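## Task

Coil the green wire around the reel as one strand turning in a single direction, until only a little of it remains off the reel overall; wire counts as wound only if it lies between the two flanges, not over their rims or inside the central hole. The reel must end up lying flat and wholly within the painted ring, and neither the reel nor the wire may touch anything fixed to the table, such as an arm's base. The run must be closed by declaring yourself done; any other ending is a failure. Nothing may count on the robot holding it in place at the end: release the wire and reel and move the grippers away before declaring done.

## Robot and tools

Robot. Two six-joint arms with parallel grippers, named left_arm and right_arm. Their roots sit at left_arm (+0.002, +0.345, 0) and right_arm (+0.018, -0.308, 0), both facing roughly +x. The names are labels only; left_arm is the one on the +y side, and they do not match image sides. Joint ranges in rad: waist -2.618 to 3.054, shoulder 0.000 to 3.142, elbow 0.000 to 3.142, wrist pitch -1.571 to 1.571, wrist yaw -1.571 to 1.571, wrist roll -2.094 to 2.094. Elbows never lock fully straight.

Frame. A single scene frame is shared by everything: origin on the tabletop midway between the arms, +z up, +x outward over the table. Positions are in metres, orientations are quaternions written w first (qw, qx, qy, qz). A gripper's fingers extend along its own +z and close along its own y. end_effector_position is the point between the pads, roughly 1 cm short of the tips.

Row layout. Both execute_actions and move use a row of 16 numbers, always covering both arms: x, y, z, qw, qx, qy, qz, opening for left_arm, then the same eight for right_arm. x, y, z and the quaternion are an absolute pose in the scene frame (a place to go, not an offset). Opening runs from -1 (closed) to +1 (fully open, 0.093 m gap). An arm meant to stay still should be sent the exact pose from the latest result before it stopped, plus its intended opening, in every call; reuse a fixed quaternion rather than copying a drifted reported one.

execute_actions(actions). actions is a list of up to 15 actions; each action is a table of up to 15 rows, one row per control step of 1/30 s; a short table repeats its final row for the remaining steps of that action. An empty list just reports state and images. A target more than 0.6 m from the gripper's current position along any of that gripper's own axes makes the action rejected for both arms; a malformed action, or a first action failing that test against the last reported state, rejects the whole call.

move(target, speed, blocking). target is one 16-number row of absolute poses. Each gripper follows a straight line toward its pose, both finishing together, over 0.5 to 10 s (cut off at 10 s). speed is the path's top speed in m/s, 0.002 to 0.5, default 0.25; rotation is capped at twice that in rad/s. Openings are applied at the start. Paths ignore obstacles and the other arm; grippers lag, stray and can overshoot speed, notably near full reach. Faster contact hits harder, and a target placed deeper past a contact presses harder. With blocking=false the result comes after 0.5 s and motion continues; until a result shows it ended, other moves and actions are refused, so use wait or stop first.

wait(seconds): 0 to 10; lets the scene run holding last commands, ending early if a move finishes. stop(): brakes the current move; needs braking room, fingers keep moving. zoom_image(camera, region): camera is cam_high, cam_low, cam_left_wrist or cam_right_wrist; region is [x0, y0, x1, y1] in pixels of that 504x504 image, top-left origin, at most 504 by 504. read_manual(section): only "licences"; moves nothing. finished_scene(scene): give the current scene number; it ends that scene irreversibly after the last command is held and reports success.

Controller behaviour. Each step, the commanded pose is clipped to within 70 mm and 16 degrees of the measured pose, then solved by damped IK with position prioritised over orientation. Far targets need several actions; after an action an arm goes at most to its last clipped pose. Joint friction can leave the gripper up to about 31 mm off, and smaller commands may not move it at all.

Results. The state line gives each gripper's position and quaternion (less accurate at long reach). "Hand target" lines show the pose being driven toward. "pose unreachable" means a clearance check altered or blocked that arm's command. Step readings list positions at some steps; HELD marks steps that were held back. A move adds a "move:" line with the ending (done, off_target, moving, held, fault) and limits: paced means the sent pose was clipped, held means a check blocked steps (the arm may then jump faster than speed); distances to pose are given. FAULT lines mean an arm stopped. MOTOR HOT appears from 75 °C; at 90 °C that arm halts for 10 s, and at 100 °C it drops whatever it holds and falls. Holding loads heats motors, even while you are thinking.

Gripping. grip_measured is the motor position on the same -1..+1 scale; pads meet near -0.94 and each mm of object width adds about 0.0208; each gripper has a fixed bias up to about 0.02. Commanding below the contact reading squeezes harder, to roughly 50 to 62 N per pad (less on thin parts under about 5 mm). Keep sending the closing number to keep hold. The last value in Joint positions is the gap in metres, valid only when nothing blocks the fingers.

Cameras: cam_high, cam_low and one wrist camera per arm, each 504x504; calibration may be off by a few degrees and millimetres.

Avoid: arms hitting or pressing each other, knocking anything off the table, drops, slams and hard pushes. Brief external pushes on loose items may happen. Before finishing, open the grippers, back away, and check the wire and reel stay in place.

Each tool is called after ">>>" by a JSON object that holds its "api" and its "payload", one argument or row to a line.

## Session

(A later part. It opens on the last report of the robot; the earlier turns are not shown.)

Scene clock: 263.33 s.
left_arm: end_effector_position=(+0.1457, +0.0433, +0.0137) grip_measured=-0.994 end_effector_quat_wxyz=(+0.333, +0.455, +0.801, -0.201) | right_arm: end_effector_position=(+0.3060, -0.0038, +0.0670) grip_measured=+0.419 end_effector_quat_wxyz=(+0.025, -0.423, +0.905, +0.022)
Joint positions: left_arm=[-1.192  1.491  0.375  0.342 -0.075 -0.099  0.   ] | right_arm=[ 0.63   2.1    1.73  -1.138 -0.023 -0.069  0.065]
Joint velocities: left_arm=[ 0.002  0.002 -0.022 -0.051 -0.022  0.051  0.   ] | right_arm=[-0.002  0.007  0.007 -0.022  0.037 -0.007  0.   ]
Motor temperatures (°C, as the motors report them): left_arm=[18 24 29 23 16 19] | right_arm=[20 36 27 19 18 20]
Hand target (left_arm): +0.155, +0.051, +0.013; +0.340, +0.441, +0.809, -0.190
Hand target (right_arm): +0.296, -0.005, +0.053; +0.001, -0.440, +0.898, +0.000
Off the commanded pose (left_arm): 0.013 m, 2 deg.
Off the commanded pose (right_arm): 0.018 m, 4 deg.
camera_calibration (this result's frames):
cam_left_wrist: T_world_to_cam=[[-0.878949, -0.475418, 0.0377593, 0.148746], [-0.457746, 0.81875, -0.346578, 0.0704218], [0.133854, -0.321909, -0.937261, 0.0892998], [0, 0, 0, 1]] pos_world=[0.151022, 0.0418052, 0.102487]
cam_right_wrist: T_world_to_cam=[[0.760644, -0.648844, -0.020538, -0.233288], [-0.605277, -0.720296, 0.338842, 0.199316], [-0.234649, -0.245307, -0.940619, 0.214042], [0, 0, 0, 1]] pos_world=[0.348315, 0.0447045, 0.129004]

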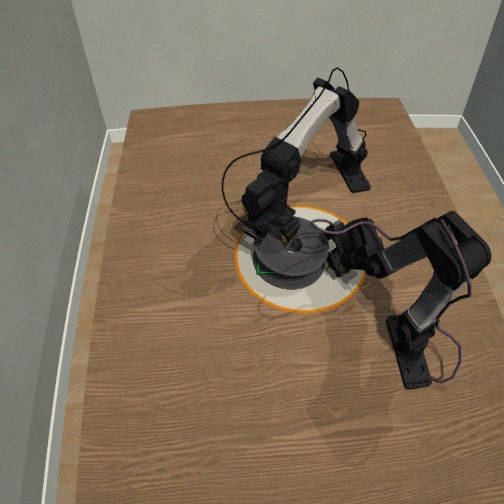

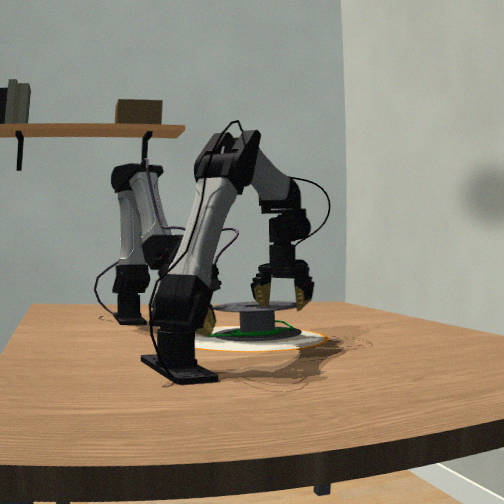

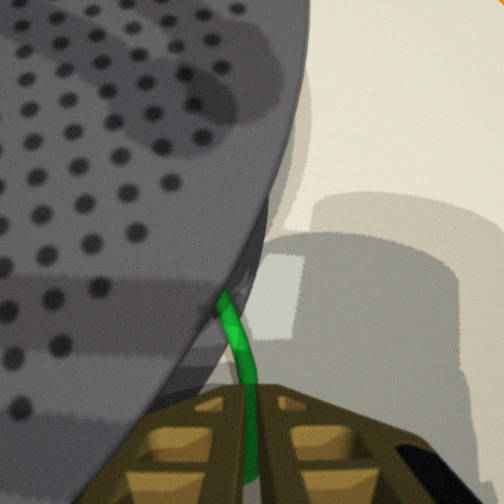

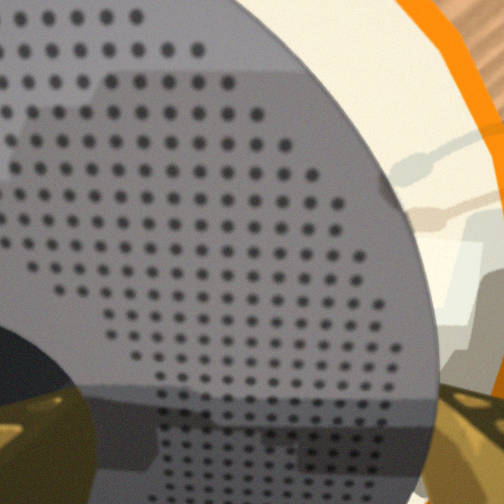

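>>> {"api": "execute_actions", "payload": {
  "actions": [
    [[0.155,0.051,0.013,0.34,0.441,0.809,-0.19,-0.85,0.296,-0.005,0.053,0,-0.44,0.898,0,0.28],[0.155,0.051,0.013,0.34,0.441,0.809,-0.19,-0.7,0.296,-0.005,0.053,0,-0.44,0.898,0,0.28],[0.15,0.051,0.013,0.34,0.441,0.809,-0.19,-0.5,0.296,-0.005,0.053,0,-0.44,0.898,0,0.28]],
    [[0.14,0.06,0.03,0.34,0.441,0.809,-0.19,-0.5,0.296,-0.005,0.053,0,-0.44,0.898,0,0.28],[0.13,0.07,0.05,0.34,0.441,0.809,-0.19,-0.5,0.296,-0.005,0.053,0,-0.44,0.898,0,0.28]],
    [[0.11,0.09,0.08,0.34,0.441,0.809,-0.19,-0.5,0.29,-0.005,0.055,0,-0.44,0.898,0,0.28],[0.10,0.11,0.11,0.34,0.441,0.809,-0.19,-0.5,0.285,-0.005,0.055,0,-0.44,0.898,0,0.28]],
    [[0.10,0.13,0.13,0.34,0.441,0.809,-0.19,-0.5,0.285,-0.008,0.055,0,-0.44,0.898,0,0.28]],
    [[0.10,0.15,0.14,0.34,0.441,0.809,-0.19,-0.5,0.285,-0.008,0.055,0,-0.44,0.898,0,0.28]]
  ]
}}

Scene clock: 269.17 s.
left_arm: end_effector_position=(+0.1013, +0.1483, +0.1314) grip_measured=-0.502 end_effector_quat_wxyz=(+0.336, +0.442, +0.812, -0.181) | right_arm: end_effector_position=(+0.2902, +0.0023, +0.0645) grip_measured=+0.419 end_effector_quat_wxyz=(+0.011, -0.433, +0.901, +0.025)
Joint positions: left_arm=[-1.258  0.601  0.525 -0.726 -0.167 -0.167  0.021] | right_arm=[ 0.662  2.1    1.721 -1.153 -0.038 -0.059  0.065]
Joint velocities: left_arm=[ 0.007 -0.002  0.007 -0.139 -0.022 -0.022  0.   ] | right_arm=[-0.007 -0.002 -0.007 -0.066 -0.022  0.007 -0.001]
Motor temperatures (°C, as the motors report them): left_arm=[18 24 29 24 16 19] | right_arm=[20 37 27 19 18 20]
Hand target (left_arm): +0.101, +0.149, +0.140; +0.340, +0.441, +0.809, -0.190
Hand target (right_arm): +0.285, -0.008, +0.056; -0.001, -0.440, +0.898, +0.000
Off the commanded pose (left_arm): 0.009 m, 1 deg.
Off the commanded pose (right_arm): 0.015 m, 3 deg.
Step readings (end_effector_position; steps 1 to 15: 1st action; 16 to 30: 2nd action; 31 to 45: 3rd action; 46 to 60: 4th action; 61 to 75: 5th action):
0: left_arm (+0.1457, +0.0433, +0.0137) | right_arm (+0.3060, -0.0038, +0.0670)
1: left_arm (+0.1456, +0.0432, +0.0137) | right_arm (+0.3061, -0.0039, +0.0670)
2: left_arm (+0.1447, +0.0427, +0.0137) | right_arm (+0.3064, -0.0041, +0.0670)
4: left_arm (+0.1402, +0.0404, +0.0143) | right_arm (+0.3084, -0.0045, +0.0677)
8: left_arm (+0.1400, +0.0402, +0.0143) | right_arm (+0.3084, -0.0045, +0.0677)
15: left_arm (+0.1400, +0.0402, +0.0143) | right_arm (+0.3084, -0.0045, +0.0677)
16: left_arm (+0.1389, +0.0412, +0.0161) | right_arm (+0.3083, -0.0045, +0.0677)
17: left_arm (+0.1373, +0.0454, +0.0206) | right_arm (+0.3074, -0.0045, +0.0677)
19: left_arm (+0.1336, +0.0520, +0.0365) | right_arm (+0.3051, -0.0034, +0.0677)
23: left_arm (+0.1312, +0.0584, +0.0521) | right_arm (+0.3031, -0.0024, +0.0676)
30: left_arm (+0.1306, +0.0699, +0.0431) | right_arm (+0.3018, -0.0022, +0.0676)
31: left_arm (+0.1284, +0.0723, +0.0449) | right_arm (+0.3015, -0.0019, +0.0676)
32: left_arm (+0.1233, +0.0760, +0.0516) | right_arm (+0.3009, -0.0015, +0.0676)
34: left_arm (+0.1157, +0.0790, +0.0778) | right_arm (+0.2984, +0.0003, +0.0676)
38: left_arm (+0.1088, +0.0830, +0.1204) | right_arm (+0.2942, +0.0030, +0.0675)
45: left_arm (+0.1030, +0.1010, +0.1084) | right_arm (+0.2938, +0.0032, +0.0675)
46: left_arm (+0.1023, +0.1052, +0.1074) | right_arm (+0.2933, +0.0027, +0.0667)
47: left_arm (+0.1022, +0.1103, +0.1091) | right_arm (+0.2926, +0.0025, +0.0661)
49: left_arm (+0.1026, +0.1159, +0.1187) | right_arm (+0.2910, +0.0023, +0.0650)
53: left_arm (+0.1019, +0.1198, +0.1295) | right_arm (+0.2902, +0.0023, +0.0645)
60: left_arm (+0.0998, +0.1270, +0.1223) | right_arm (+0.2902, +0.0023, +0.0645)
61: left_arm (+0.0999, +0.1294, +0.1225) | right_arm (+0.2902, +0.0023, +0.0645)
62: left_arm (+0.1015, +0.1342, +0.1239) | right_arm (+0.2902, +0.0023, +0.0645)
64: left_arm (+0.1038, +0.1411, +0.1296) | right_arm (+0.2902, +0.0023, +0.0645)
68: left_arm (+0.1037, +0.1449, +0.1355) | right_arm (+0.2902, +0.0023, +0.0645)
75: end_effector_position above
camera_calibration (this result's frames):
cam_left_wrist: T_world_to_cam=[[-0.856313, -0.516133, 0.0182998, 0.161457], [-0.492317, 0.805068, -0.330892, 0.00836835], [0.156051, -0.292356, -0.943491, 0.233548], [0, 0, 0, 1]] pos_world=[0.105932, 0.144876, 0.220165]
cam_right_wrist: T_world_to_cam=[[0.774259, -0.631794, -0.0368586, -0.220264], [-0.579304, -0.730975, 0.360669, 0.186105], [-0.254811, -0.257899, -0.931965, 0.2148], [0, 0, 0, 1]] pos_world=[0.333086, 0.052273, 0.124945]

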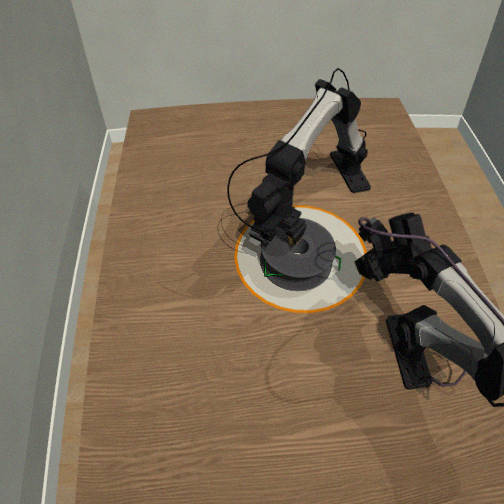

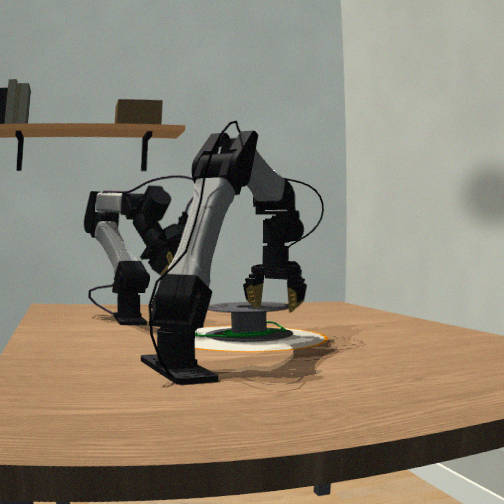

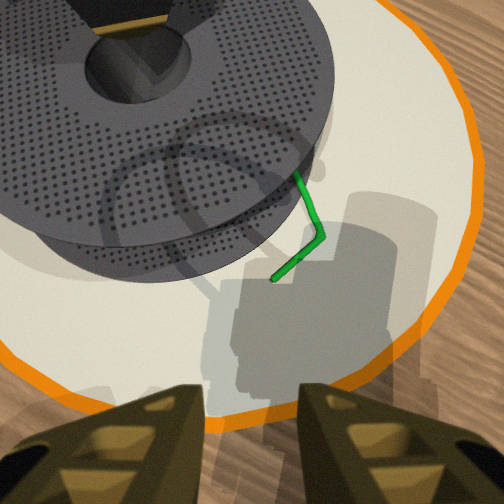

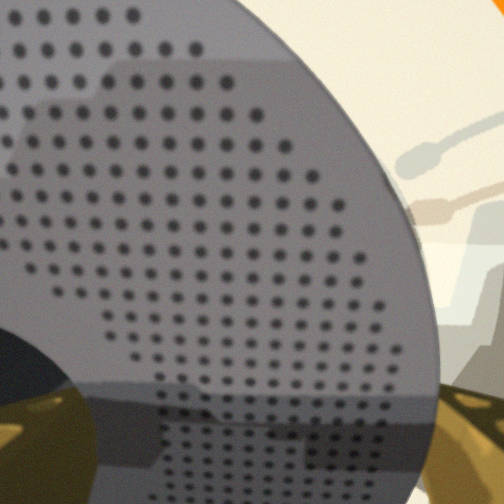

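>>> {"api": "move", "payload": {
  "target": [0.088,0.061,0.055,0.365,0.278,0.881,-0.115,-0.5,0.288,-0.001,0.056,0,-0.44,0.898,0,0.28],
  "speed": 0.3
}}

>>> {"api": "move", "payload": {
  "target": [0.112,0.044,0.022,0.365,0.278,0.881,-0.115,-0.5,0.288,-0.001,0.056,0,-0.44,0.898,0,0.28],
  "speed": 0.15
}}

Scene clock: 279.30 s.
left_arm: end_effector_position=(+0.0878, +0.0727, +0.0522) grip_measured=-0.502 end_effector_quat_wxyz=(+0.356, +0.283, +0.884, -0.105) | right_arm: end_effector_position=(+0.2889, +0.0023, +0.0645) grip_measured=+0.419 end_effector_quat_wxyz=(+0.008, -0.432, +0.902, +0.027)
Joint positions: left_arm=[-1.649  1.333  0.554 -0.333 -0.631 -0.85   0.021] | right_arm=[ 0.662  2.1    1.721 -1.157 -0.043 -0.056  0.065]
Joint velocities: left_arm=[ 0.012 -0.002 -0.007 -0.051  0.037  0.022  0.   ] | right_arm=[ 0.012  0.002 -0.012 -0.051  0.007  0.007  0.   ]
Motor temperatures (°C, as the motors report them): left_arm=[18 23 30 24 16 19] | right_arm=[20 39 26 19 18 20]
Hand target (left_arm): +0.087, +0.064, +0.056; +0.364, +0.278, +0.882, -0.113
Hand target (right_arm): +0.288, -0.001, +0.056; +0.000, -0.440, +0.898, +0.000
Off the commanded pose (left_arm): 0.012 m, 2 deg.
Off the commanded pose (right_arm): 0.009 m, 3 deg.
move: off_target (left_arm, right_arm)
camera_calibration (this result's frames):
cam_left_wrist: T_world_to_cam=[[-0.601798, -0.798637, 0.00438067, 0.111219], [-0.760187, 0.571125, -0.309729, 0.0758329], [0.244859, -0.189724, -0.950815, 0.123971], [0, 0, 0, 1]] pos_world=[0.0942229, 0.0690338, 0.140874]
cam_right_wrist: T_world_to_cam=[[0.772444, -0.633662, -0.0424572, -0.218435], [-0.578787, -0.729914, 0.363636, 0.185038], [-0.261413, -0.256315, -0.930573, 0.216303], [0, 0, 0, 1]] pos_world=[0.332371, 0.0520898, 0.124725]

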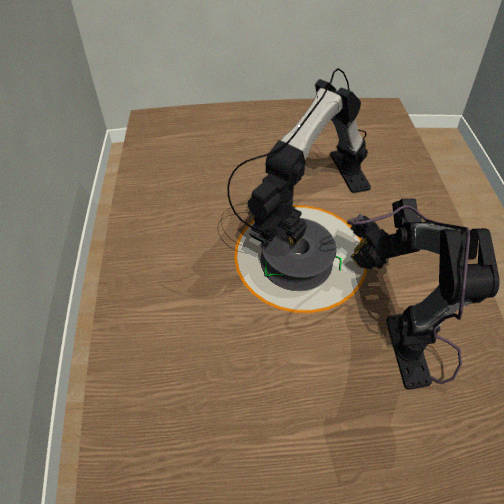

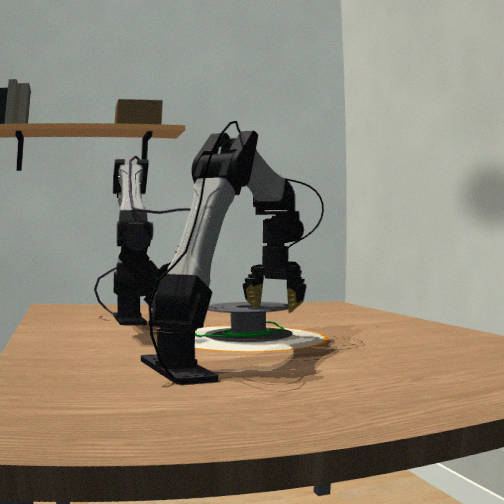

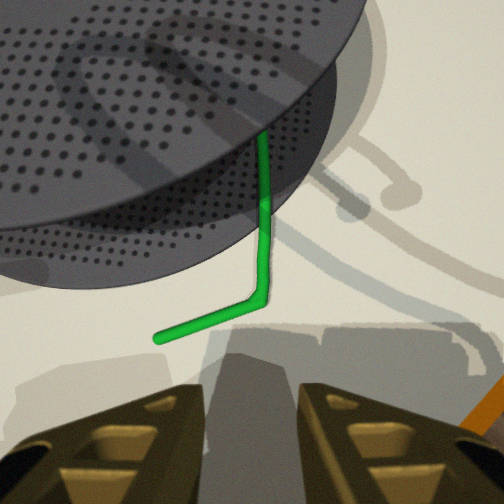

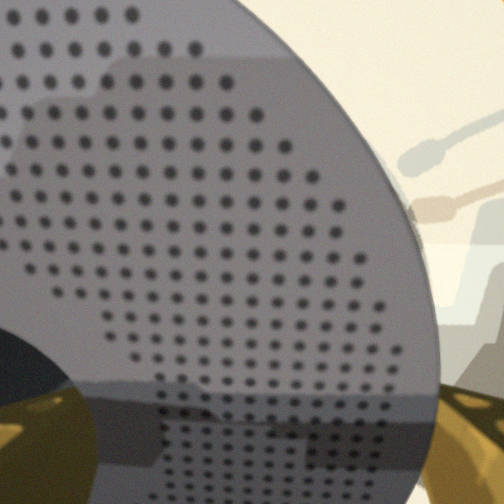

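Scene clock: 280.37 s.
left_arm: end_effector_position=(+0.1101, +0.0412, +0.0311) grip_measured=-0.502 end_effector_quat_wxyz=(+0.370, +0.276, +0.879, -0.120) | right_arm: end_effector_position=(+0.2888, +0.0022, +0.0645) grip_measured=+0.419 end_effector_quat_wxyz=(+0.008, -0.432, +0.902, +0.027)
Joint positions: left_arm=[-1.558  1.512  0.554 -0.052 -0.604 -0.744  0.021] | right_arm=[ 0.662  2.1    1.721 -1.157 -0.043 -0.056  0.065]
Joint velocities: left_arm=[-0.012  0.002 -0.017 -0.022 -0.007  0.037 -0.001] | right_arm=[ 0.002  0.012 -0.007  0.022 -0.081  0.007  0.   ]
Motor temperatures (°C, as the motors report them): left_arm=[18 23 30 24 16 19] | right_arm=[20 39 26 19 18 20]
Hand target (left_arm): +0.111, +0.044, +0.023; +0.365, +0.278, +0.881, -0.115
Hand target (right_arm): +0.288, -0.001, +0.056; +0.000, -0.440, +0.898, +0.000
Off the commanded pose (left_arm): 0.010 m, 1 deg.
Off the commanded pose (right_arm): 0.009 m, 3 deg.
move: off_target (right_arm)
camera_calibration (this result's frames):
cam_left_wrist: T_world_to_cam=[[-0.59988, -0.799658, 0.0262959, 0.0987659], [-0.755769, 0.555556, -0.346655, 0.105481], [0.262597, -0.227825, -0.937624, 0.0916165], [0, 0, 0, 1]] pos_world=[0.114909, 0.041251, 0.11987]
cam_right_wrist: T_world_to_cam=[[0.772176, -0.63396, -0.0428879, -0.218256], [-0.578758, -0.729587, 0.364337, 0.184818], [-0.262265, -0.25651, -0.930279, 0.216458], [0, 0, 0, 1]] pos_world=[0.332266, 0.0519986, 0.12467]

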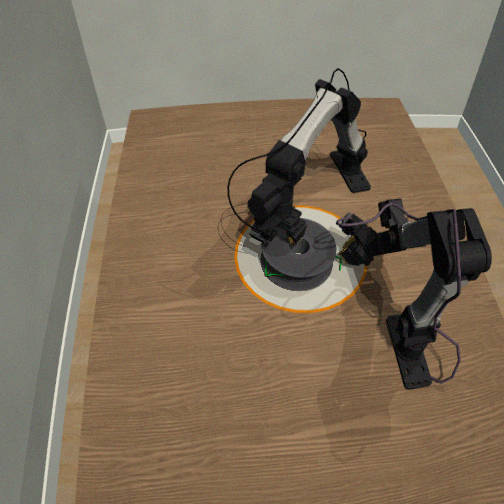

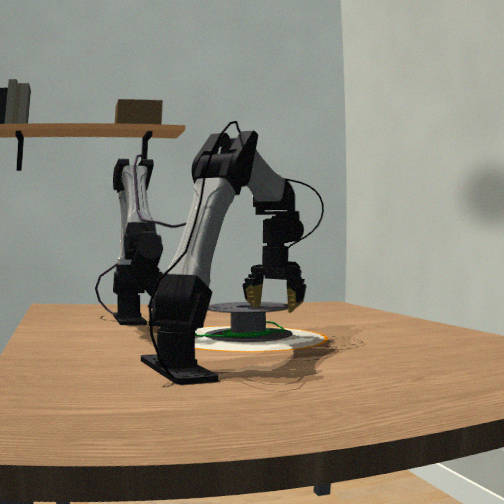

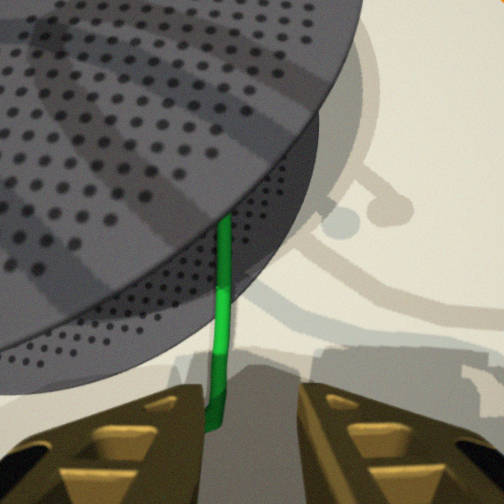

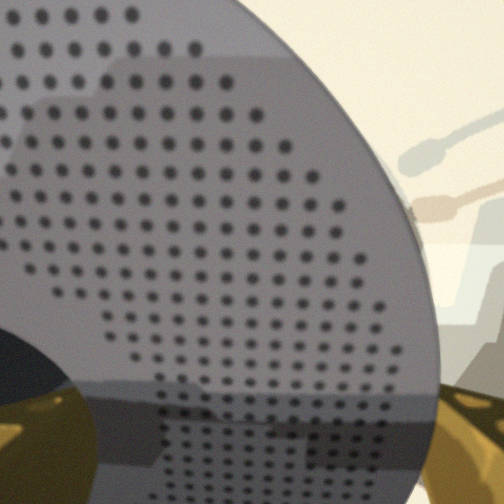

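>>> {"api": "execute_actions", "payload": {
  "actions": [
    [[0.122,0.044,0.018,0.365,0.278,0.881,-0.115,-0.5,0.288,-0.001,0.056,0,-0.44,0.898,0,0.28]],
    [[0.130,0.039,0.012,0.365,0.278,0.881,-0.115,-0.5,0.288,-0.001,0.056,0,-0.44,0.898,0,0.28]],
    [[0.137,0.034,0.007,0.365,0.278,0.881,-0.115,-0.5,0.288,-0.001,0.056,0,-0.44,0.898,0,0.28]],
    [[0.137,0.034,0.007,0.365,0.278,0.881,-0.115,-0.5,0.288,-0.001,0.056,0,-0.44,0.898,0,0.28]]
  ]
}}

Scene clock: 283.57 s.
left_arm: end_effector_position=(+0.1339, +0.0364, +0.0148) grip_measured=-0.502 end_effector_quat_wxyz=(+0.371, +0.278, +0.879, -0.114) | right_arm: end_effector_position=(+0.2892, +0.0014, +0.0645) grip_measured=+0.419 end_effector_quat_wxyz=(+0.008, -0.432, +0.902, +0.024)
Joint positions: left_arm=[-1.463  1.598  0.541  0.091 -0.556 -0.645  0.021] | right_arm=[ 0.662  2.1    1.721 -1.159 -0.038 -0.056  0.065]
Joint velocities: left_arm=[-0.042 -0.002  0.002  0.007  0.022  0.051  0.001] | right_arm=[ 0.002 -0.012  0.007 -0.037 -0.007 -0.007 -0.   ]
Motor temperatures (°C, as the motors report them): left_arm=[18 23 30 24 16 19] | right_arm=[20 39 26 19 18 20]
Hand target (left_arm): +0.137, +0.034, +0.007; +0.365, +0.278, +0.881, -0.115
Hand target (right_arm): +0.288, -0.001, +0.056; +0.000, -0.440, +0.898, +0.000
Off the commanded pose (left_arm): 0.009 m, 1 deg.
Off the commanded pose (right_arm): 0.009 m, 3 deg.
Step readings (end_effector_position; steps 1 to 15: 1st action; 16 to 30: 2nd action; 31 to 45: 3rd action; 46 to 60: 4th action):
0: left_arm (+0.1100, +0.0409, +0.0312) | right_arm (+0.2888, +0.0022, +0.0645)
1: left_arm (+0.1111, +0.0406, +0.0310) | right_arm (+0.2888, +0.0022, +0.0645)
2: left_arm (+0.1142, +0.0410, +0.0308) | right_arm (+0.2888, +0.0022, +0.0645)
4: left_arm (+0.1204, +0.0432, +0.0299) | right_arm (+0.2888, +0.0022, +0.0645)
8: left_arm (+0.1220, +0.0434, +0.0264) | right_arm (+0.2888, +0.0022, +0.0645)
15: left_arm (+0.1215, +0.0416, +0.0266) | right_arm (+0.2888, +0.0022, +0.0645)
16: left_arm (+0.1223, +0.0409, +0.0259) | right_arm (+0.2888, +0.0022, +0.0645)
17: left_arm (+0.1245, +0.0403, +0.0244) | right_arm (+0.2888, +0.0022, +0.0645)
19: left_arm (+0.1283, +0.0414, +0.0199) | right_arm (+0.2888, +0.0022, +0.0645)
23: left_arm (+0.1292, +0.0410, +0.0170) | right_arm (+0.2888, +0.0022, +0.0645)
30: left_arm (+0.1291, +0.0387, +0.0183) | right_arm (+0.2888, +0.0022, +0.0645)
31: left_arm (+0.1297, +0.0381, +0.0175) | right_arm (+0.2888, +0.0022, +0.0645)
32: left_arm (+0.1317, +0.0377, +0.0160) | right_arm (+0.2888, +0.0022, +0.0645)
34: left_arm (+0.1337, +0.0366, +0.0146) | right_arm (+0.2892, +0.0018, +0.0645)
38: left_arm (+0.1339, +0.0364, +0.0149) | right_arm (+0.2892, +0.0014, +0.0645)
45: left_arm (+0.1339, +0.0364, +0.0148) | right_arm (+0.2892, +0.0014, +0.0645)
46: left_arm (+0.1339, +0.0364, +0.0148) | right_arm (+0.2892, +0.0014, +0.0645)
47: left_arm (+0.1339, +0.0364, +0.0148) | right_arm (+0.2892, +0.0014, +0.0645)
49: left_arm (+0.1339, +0.0364, +0.0148) | right_arm (+0.2892, +0.0014, +0.0645)
53: left_arm (+0.1339, +0.0364, +0.0148) | right_arm (+0.2892, +0.0014, +0.0645)
60: end_effector_position above
camera_calibration (this result's frames):
cam_left_wrist: T_world_to_cam=[[-0.600244, -0.79968, 0.0147679, 0.109818], [-0.753986, 0.559592, -0.344037, 0.120127], [0.266856, -0.217641, -0.93884, 0.0681317], [0, 0, 0, 1]] pos_world=[0.13831, 0.0354257, 0.103671]
cam_right_wrist: T_world_to_cam=[[0.772187, -0.634259, -0.0379952, -0.219396], [-0.579944, -0.727967, 0.365691, 0.18478], [-0.259602, -0.260347, -0.92996, 0.21555], [0, 0, 0, 1]] pos_world=[0.332534, 0.0514779, 0.124544]

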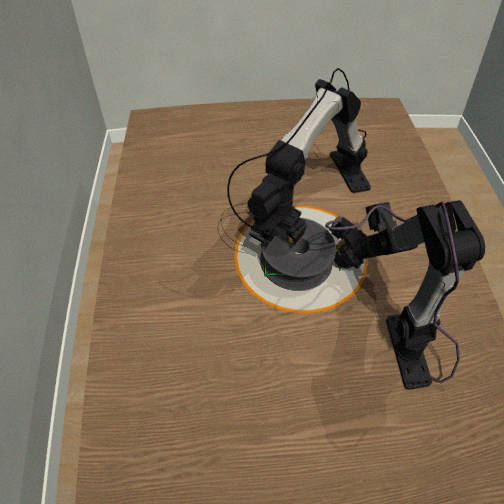

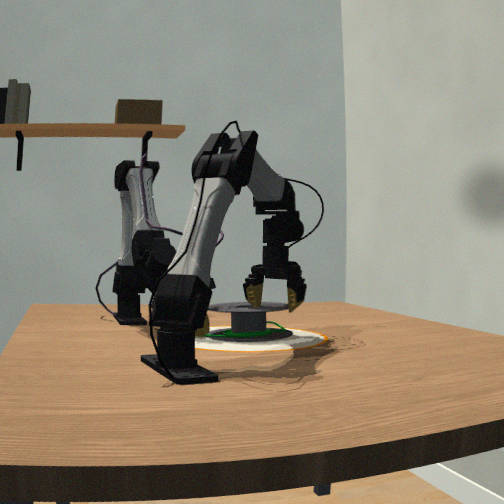

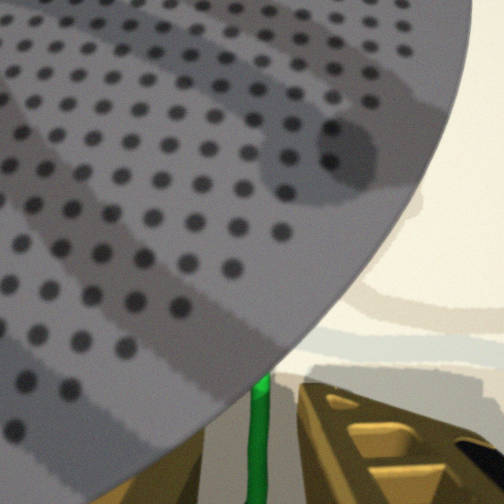

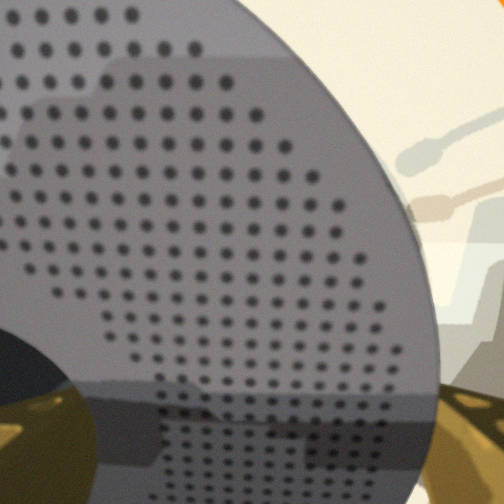

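>>> {"api": "execute_actions", "payload": {
  "actions": [
    [[0.137,0.034,0.004,0.365,0.278,0.881,-0.115,-0.65,0.288,-0.001,0.056,0,-0.44,0.898,0,0.28],[0.137,0.034,0.004,0.365,0.278,0.881,-0.115,-0.75,0.288,-0.001,0.056,0,-0.44,0.898,0,0.28],[0.137,0.034,0.004,0.365,0.278,0.881,-0.115,-0.85,0.288,-0.001,0.056,0,-0.44,0.898,0,0.28],[0.137,0.034,0.004,0.365,0.278,0.881,-0.115,-0.92,0.288,-0.001,0.056,0,-0.44,0.898,0,0.28],[0.137,0.034,0.004,0.365,0.278,0.881,-0.115,-1.0,0.288,-0.001,0.056,0,-0.44,0.898,0,0.28]],
    [[0.137,0.034,0.004,0.365,0.278,0.881,-0.115,-1.0,0.288,-0.001,0.056,0,-0.44,0.898,0,0.28]]
  ]
}}

Scene clock: 285.17 s.
left_arm: end_effector_position=(+0.1384, +0.0392, +0.0147) grip_measured=-0.993 end_effector_quat_wxyz=(+0.377, +0.274, +0.878, -0.105) | right_arm: end_effector_position=(+0.2889, -0.0000, +0.0644) grip_measured=+0.419 end_effector_quat_wxyz=(+0.007, -0.436, +0.900, +0.021)
Joint positions: left_arm=[-1.456  1.603  0.541  0.091 -0.575 -0.641  0.   ] | right_arm=[ 0.662  2.1    1.721 -1.164 -0.034 -0.066  0.065]
Joint velocities: left_arm=[-0.007 -0.007 -0.002 -0.066 -0.066  0.007  0.   ] | right_arm=[-0.007  0.002  0.002 -0.007 -0.066  0.037 -0.   ]
Motor temperatures (°C, as the motors report them): left_arm=[18 23 30 24 16 19] | right_arm=[20 39 26 19 18 20]
Hand target (left_arm): +0.137, +0.035, +0.005; +0.365, +0.278, +0.881, -0.114
Hand target (right_arm): +0.288, -0.001, +0.056; +0.000, -0.440, +0.898, +0.000
Off the commanded pose (left_arm): 0.012 m, 2 deg.
Off the commanded pose (right_arm): 0.008 m, 3 deg.
Step readings (end_effector_position; steps 1 to 15: 1st action; 16 to 30: 2nd action):
0: left_arm (+0.1339, +0.0364, +0.0148) | right_arm (+0.2892, +0.0014, +0.0645)
1: left_arm (+0.1342, +0.0366, +0.0145) | right_arm (+0.2892, +0.0013, +0.0645)
2: left_arm (+0.1357, +0.0376, +0.0143) | right_arm (+0.2890, +0.0009, +0.0644)
4: left_arm (+0.1380, +0.0389, +0.0147) | right_arm (+0.2890, +0.0000, +0.0644)
8: left_arm (+0.1384, +0.0392, +0.0147) | right_arm (+0.2889, -0.0000, +0.0644)
15: left_arm (+0.1384, +0.0392, +0.0147) | right_arm (+0.2889, -0.0000, +0.0644)
16: left_arm (+0.1384, +0.0392, +0.0147) | right_arm (+0.2889, -0.0000, +0.0644)
17: left_arm (+0.1384, +0.0392, +0.0147) | right_arm (+0.2889, -0.0000, +0.0644)
19: left_arm (+0.1384, +0.0392, +0.0147) | right_arm (+0.2889, -0.0000, +0.0644)
23: left_arm (+0.1384, +0.0392, +0.0147) | right_arm (+0.2889, -0.0000, +0.0644)
30: end_effector_position above
camera_calibration (this result's frames):
cam_left_wrist: T_world_to_cam=[[-0.588616, -0.808405, -0.00355197, 0.113809], [-0.756263, 0.552193, -0.350928, 0.122583], [0.285653, -0.203876, -0.936396, 0.0642363], [0, 0, 0, 1]] pos_world=[0.141346, 0.0374107, 0.103573]
cam_right_wrist: T_world_to_cam=[[0.778595, -0.626639, -0.0333706, -0.222256], [-0.57265, -0.731249, 0.370602, 0.181137], [-0.256636, -0.269439, -0.928192, 0.214055], [0, 0, 0, 1]] pos_world=[0.331709, 0.0508568, 0.124138]

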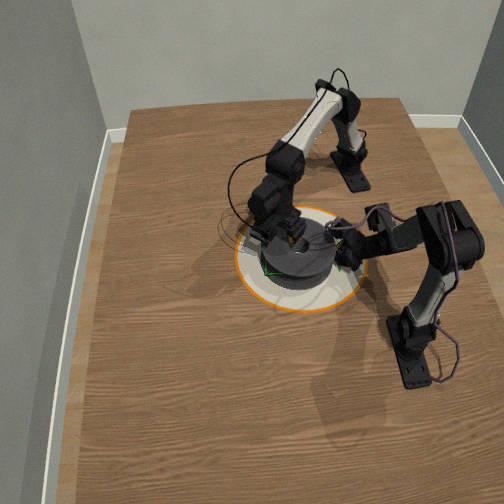

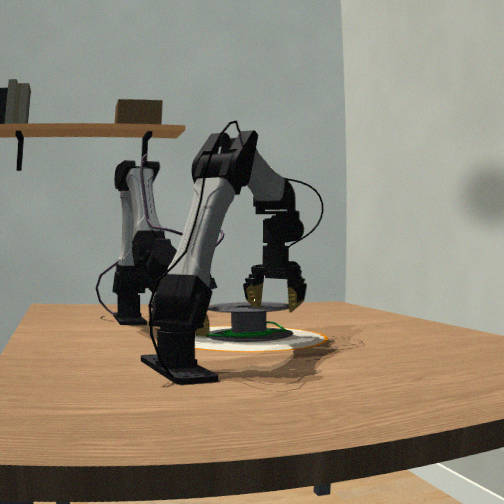

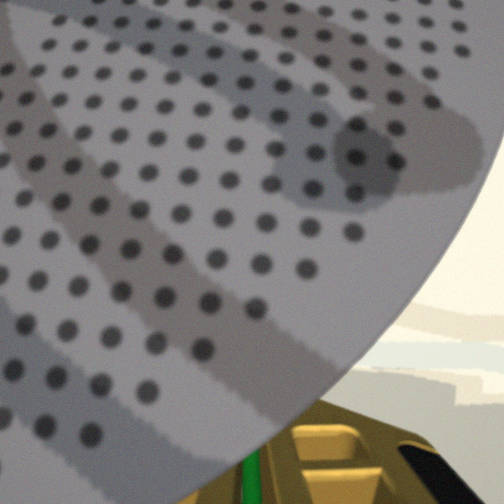

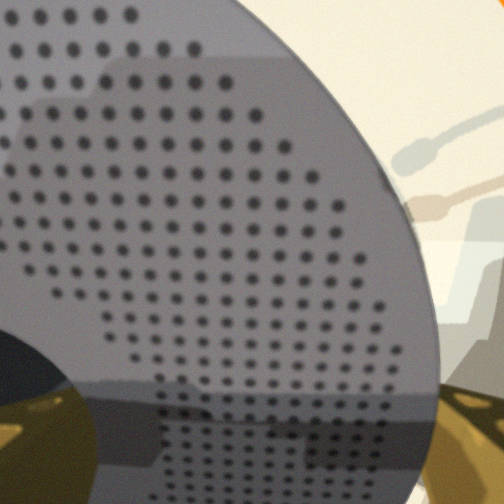

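>>> {"api": "execute_actions", "payload": {
  "actions": [
    [[0.136,0.039,0.014,0.365,0.278,0.881,-0.115,-1.0,0.288,-0.001,0.056,0,-0.44,0.898,0,0.28],[0.136,0.039,0.018,0.37,0.33,0.862,-0.09,-1.0,0.288,-0.001,0.056,0,-0.44,0.898,0,0.28],[0.136,0.039,0.02,0.376,0.39,0.837,-0.065,-1.0,0.288,-0.001,0.056,0,-0.44,0.898,0,0.28],[0.136,0.039,0.02,0.380,0.445,0.81,-0.04,-1.0,0.288,-0.001,0.056,0,-0.44,0.898,0,0.28],[0.136,0.039,0.02,0.3824,0.4963,0.7792,-0.0167,-1.0,0.288,-0.001,0.056,0,-0.44,0.898,0,0.28]],
    [[0.136,0.039,0.02,0.382,0.56,0.733,0.015,-1.0,0.288,-0.001,0.056,0,-0.44,0.898,0,0.28],[0.136,0.039,0.02,0.379,0.62,0.683,0.048,-1.0,0.288,-0.001,0.056,0,-0.44,0.898,0,0.28],[0.136,0.039,0.02,0.3737,0.6812,0.6241,0.0828,-1.0,0.288,-0.001,0.056,0,-0.44,0.898,0,0.28]],
    [[0.136,0.039,0.02,0.365,0.73,0.563,0.115,-1.0,0.288,-0.001,0.056,0,-0.44,0.898,0,0.28],[0.136,0.039,0.02,0.354,0.778,0.497,0.147,-1.0,0.288,-0.001,0.056,0,-0.44,0.898,0,0.28],[0.136,0.039,0.02,0.3395,0.8194,0.4266,0.1767,-1.0,0.288,-0.001,0.056,0,-0.44,0.898,0,0.28]],
    [[0.136,0.039,0.02,0.3395,0.8194,0.4266,0.1767,-1.0,0.288,-0.001,0.056,0,-0.44,0.898,0,0.28]]
  ]
}}

Scene clock: 288.30 s.
left_arm: end_effector_position=(+0.1356, +0.0428, +0.0140) grip_measured=-0.993 end_effector_quat_wxyz=(+0.331, +0.819, +0.428, +0.189) | right_arm: end_effector_position=(+0.2886, -0.0008, +0.0644) grip_measured=+0.419 end_effector_quat_wxyz=(+0.005, -0.436, +0.900, +0.021)
Joint positions: left_arm=[-1.459  1.591  0.545  0.049 -0.565  0.917  0.   ] | right_arm=[ 0.661  2.1    1.721 -1.167 -0.035 -0.068  0.065]
Joint velocities: left_arm=[-0.002 -0.007  0.002 -0.007 -0.037 -0.051  0.   ] | right_arm=[ 0.017  0.007 -0.002  0.007 -0.037  0.095  0.001]
Motor temperatures (°C, as the motors report them): left_arm=[18 23 30 24 16 19] | right_arm=[20 39 26 19 18 20]
Hand target (left_arm): +0.136, +0.039, +0.020; +0.340, +0.819, +0.427, +0.177
Hand target (right_arm): +0.288, -0.001, +0.056; +0.000, -0.440, +0.898, +0.000
Off the commanded pose (left_arm): 0.007 m, 2 deg.
Off the commanded pose (right_arm): 0.008 m, 3 deg.
Step readings (end_effector_position; steps 1 to 15: 1st action; 16 to 30: 2nd action; 31 to 45: 3rd action; 46 to 60: 4th action):
0: left_arm (+0.1384, +0.0392, +0.0147) | right_arm (+0.2889, -0.0000, +0.0644)
1: left_arm (+0.1383, +0.0397, +0.0144) | right_arm (+0.2889, -0.0000, +0.0644)
2: left_arm (+0.1383, +0.0401, +0.0148) | right_arm (+0.2889, -0.0000, +0.0644)
4: left_arm (+0.1378, +0.0410, +0.0147) | right_arm (+0.2889, -0.0000, +0.0644)
8: left_arm (+0.1363, +0.0420, +0.0136) | right_arm (+0.2888, -0.0002, +0.0644)
15: left_arm (+0.1352, +0.0433, +0.0134) | right_arm (+0.2888, -0.0006, +0.0644)
16: left_arm (+0.1351, +0.0435, +0.0132) | right_arm (+0.2887, -0.0006, +0.0644)
17: left_arm (+0.1350, +0.0436, +0.0132) | right_arm (+0.2887, -0.0006, +0.0644)
19: left_arm (+0.1349, +0.0432, +0.0135) | right_arm (+0.2887, -0.0006, +0.0644)
23: left_arm (+0.1350, +0.0429, +0.0138) | right_arm (+0.2887, -0.0006, +0.0644)
30: left_arm (+0.1349, +0.0429, +0.0138) | right_arm (+0.2887, -0.0007, +0.0644)
31: left_arm (+0.1349, +0.0429, +0.0138) | right_arm (+0.2887, -0.0007, +0.0644)
32: left_arm (+0.1350, +0.0429, +0.0138) | right_arm (+0.2887, -0.0007, +0.0644)
34: left_arm (+0.1351, +0.0430, +0.0139) | right_arm (+0.2887, -0.0007, +0.0644)
38: left_arm (+0.1351, +0.0430, +0.0139) | right_arm (+0.2887, -0.0007, +0.0644)
45: left_arm (+0.1352, +0.0427, +0.0141) | right_arm (+0.2886, -0.0008, +0.0644)
46: left_arm (+0.1353, +0.0427, +0.0141) | right_arm (+0.2886, -0.0008, +0.0644)
47: left_arm (+0.1355, +0.0427, +0.0141) | right_arm (+0.2886, -0.0008, +0.0644)
49: left_arm (+0.1355, +0.0427, +0.0140) | right_arm (+0.2886, -0.0008, +0.0644)
53: left_arm (+0.1356, +0.0427, +0.0140) | right_arm (+0.2886, -0.0008, +0.0644)
60: end_effector_position above
camera_calibration (this result's frames):
cam_left_wrist: T_world_to_cam=[[-0.593449, 0.435015, -0.677185, 0.0719292], [0.264596, 0.900038, 0.346296, -0.0447819], [0.760136, 0.0263286, -0.64923, -0.0131427], [0, 0, 0, 1]] pos_world=[0.0645257, 0.00936115, 0.0556845]
cam_right_wrist: T_world_to_cam=[[0.778516, -0.626667, -0.034655, -0.222384], [-0.57157, -0.730713, 0.373317, 0.179958], [-0.259269, -0.270826, -0.927056, 0.214459], [0, 0, 0, 1]] pos_world=[0.331591, 0.0502182, 0.123927]

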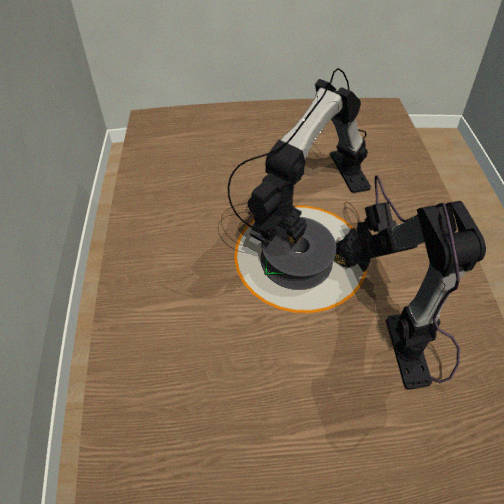

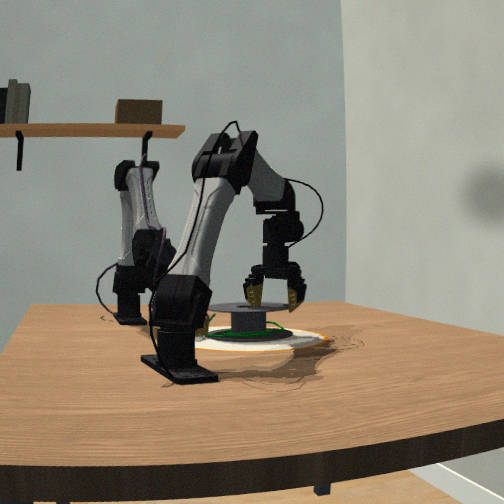

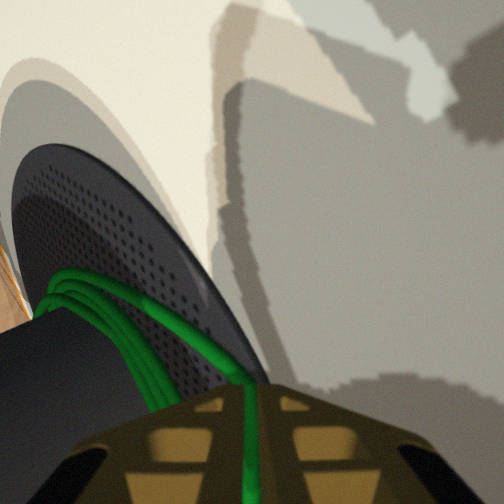

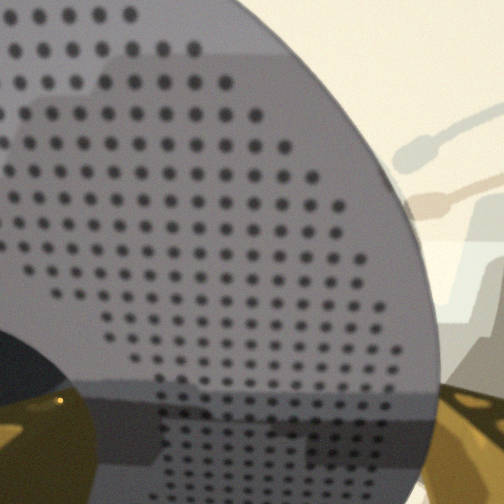

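>>> {"api": "execute_actions", "payload": {
  "actions": [
    [[0.138,0.041,0.022,0.33,0.84,0.38,0.195,-1.0,0.288,-0.001,0.056,0,-0.44,0.898,0,0.28],[0.141,0.042,0.022,0.317,0.862,0.33,0.215,-1.0,0.288,-0.001,0.056,0,-0.44,0.898,0,0.28],[0.144,0.043,0.022,0.3037,0.8811,0.2778,0.233,-1.0,0.288,-0.001,0.056,0,-0.44,0.898,0,0.28]],
    [[0.147,0.044,0.022,0.3037,0.8811,0.2778,0.233,-1.0,0.288,-0.001,0.056,0,-0.44,0.898,0,0.28],[0.150,0.045,0.022,0.3037,0.8811,0.2778,0.233,-1.0,0.288,-0.001,0.056,0,-0.44,0.898,0,0.28]],
    [[0.152,0.046,0.022,0.3037,0.8811,0.2778,0.233,-1.0,0.288,-0.001,0.056,0,-0.44,0.898,0,0.28]]
  ]
}}

Scene clock: 290.53 s.
left_arm: end_effector_position=(+0.1410, +0.0479, +0.0118) grip_measured=-0.994 end_effector_quat_wxyz=(+0.293, +0.883, +0.296, +0.217) | right_arm: end_effector_position=(+0.2924, -0.0064, +0.0643) grip_measured=+0.419 end_effector_quat_wxyz=(+0.002, -0.433, +0.901, +0.020)
Joint positions: left_arm=[-1.406  1.564  0.527  0.054 -0.491  1.269  0.   ] | right_arm=[ 0.645  2.1    1.721 -1.174 -0.036 -0.077  0.065]
Joint velocities: left_arm=[ 0.002 -0.002 -0.007  0.066 -0.066  0.066  0.   ] | right_arm=[ 0.012 -0.007 -0.002  0.051  0.007  0.007  0.001]
Motor temperatures (°C, as the motors report them): left_arm=[18 23 30 24 16 19] | right_arm=[20 39 27 19 18 20]
Hand target (left_arm): +0.152, +0.046, +0.022; +0.302, +0.881, +0.279, +0.234
Hand target (right_arm): +0.288, -0.001, +0.056; +0.000, -0.440, +0.898, -0.000
Off the commanded pose (left_arm): 0.015 m, 3 deg.
Off the commanded pose (right_arm): 0.011 m, 2 deg.
Step readings (end_effector_position; steps 1 to 15: 1st action; 16 to 30: 2nd action; 31 to 45: 3rd action):
0: left_arm (+0.1356, +0.0428, +0.0140) | right_arm (+0.2886, -0.0008, +0.0644)
1: left_arm (+0.1358, +0.0427, +0.0144) | right_arm (+0.2886, -0.0008, +0.0644)
2: left_arm (+0.1361, +0.0437, +0.0141) | right_arm (+0.2884, -0.0010, +0.0644)
4: left_arm (+0.1370, +0.0462, +0.0127) | right_arm (+0.2885, -0.0013, +0.0644)
8: left_arm (+0.1377, +0.0474, +0.0124) | right_arm (+0.2894, -0.0035, +0.0643)
15: left_arm (+0.1373, +0.0485, +0.0122) | right_arm (+0.2894, -0.0037, +0.0643)
16: left_arm (+0.1375, +0.0487, +0.0122) | right_arm (+0.2894, -0.0037, +0.0643)
17: left_arm (+0.1378, +0.0489, +0.0121) | right_arm (+0.2895, -0.0038, +0.0643)
19: left_arm (+0.1387, +0.0489, +0.0120) | right_arm (+0.2905, -0.0046, +0.0643)
23: left_arm (+0.1396, +0.0483, +0.0120) | right_arm (+0.2914, -0.0054, +0.0643)
30: left_arm (+0.1398, +0.0483, +0.0119) | right_arm (+0.2915, -0.0055, +0.0643)
31: left_arm (+0.1400, +0.0483, +0.0119) | right_arm (+0.2915, -0.0055, +0.0643)
32: left_arm (+0.1403, +0.0483, +0.0118) | right_arm (+0.2917, -0.0057, +0.0643)
34: left_arm (+0.1407, +0.0480, +0.0119) | right_arm (+0.2922, -0.0062, +0.0643)
38: left_arm (+0.1410, +0.0479, +0.0119) | right_arm (+0.2924, -0.0064, +0.0643)
45: end_effector_position above
camera_calibration (this result's frames):
cam_left_wrist: T_world_to_cam=[[-0.408645, 0.673604, -0.615846, 0.0332048], [0.429438, 0.737306, 0.521501, -0.0676364], [0.805353, -0.0513588, -0.590567, -0.0221394], [0, 0, 0, 1]] pos_world=[0.0604446, 0.0263648, 0.0426468]
cam_right_wrist: T_world_to_cam=[[0.773788, -0.632442, -0.0356271, -0.227423], [-0.575015, -0.724895, 0.379321, 0.178691], [-0.265725, -0.273028, -0.924579, 0.215605], [0, 0, 0, 1]] pos_world=[0.336019, 0.0445671, 0.12346]

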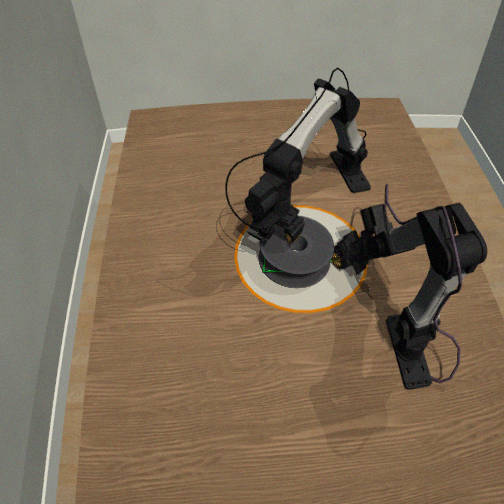

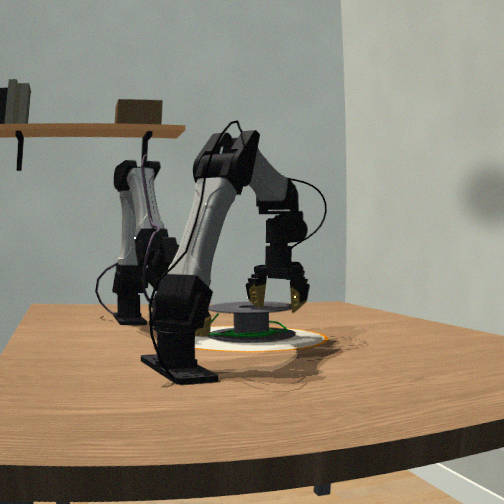

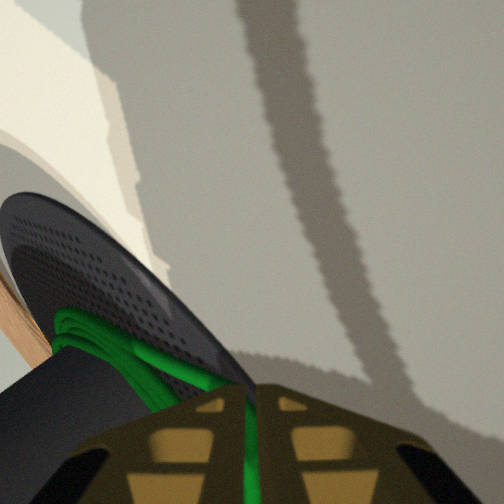

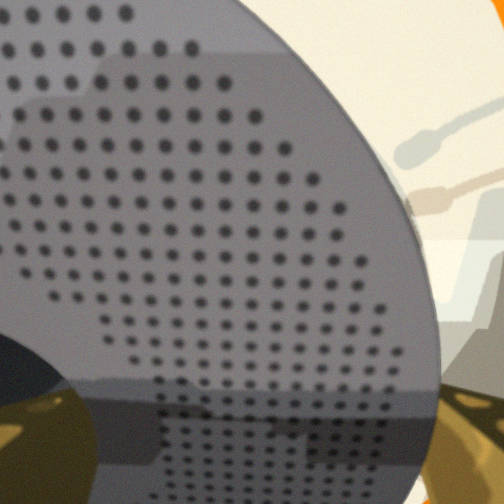

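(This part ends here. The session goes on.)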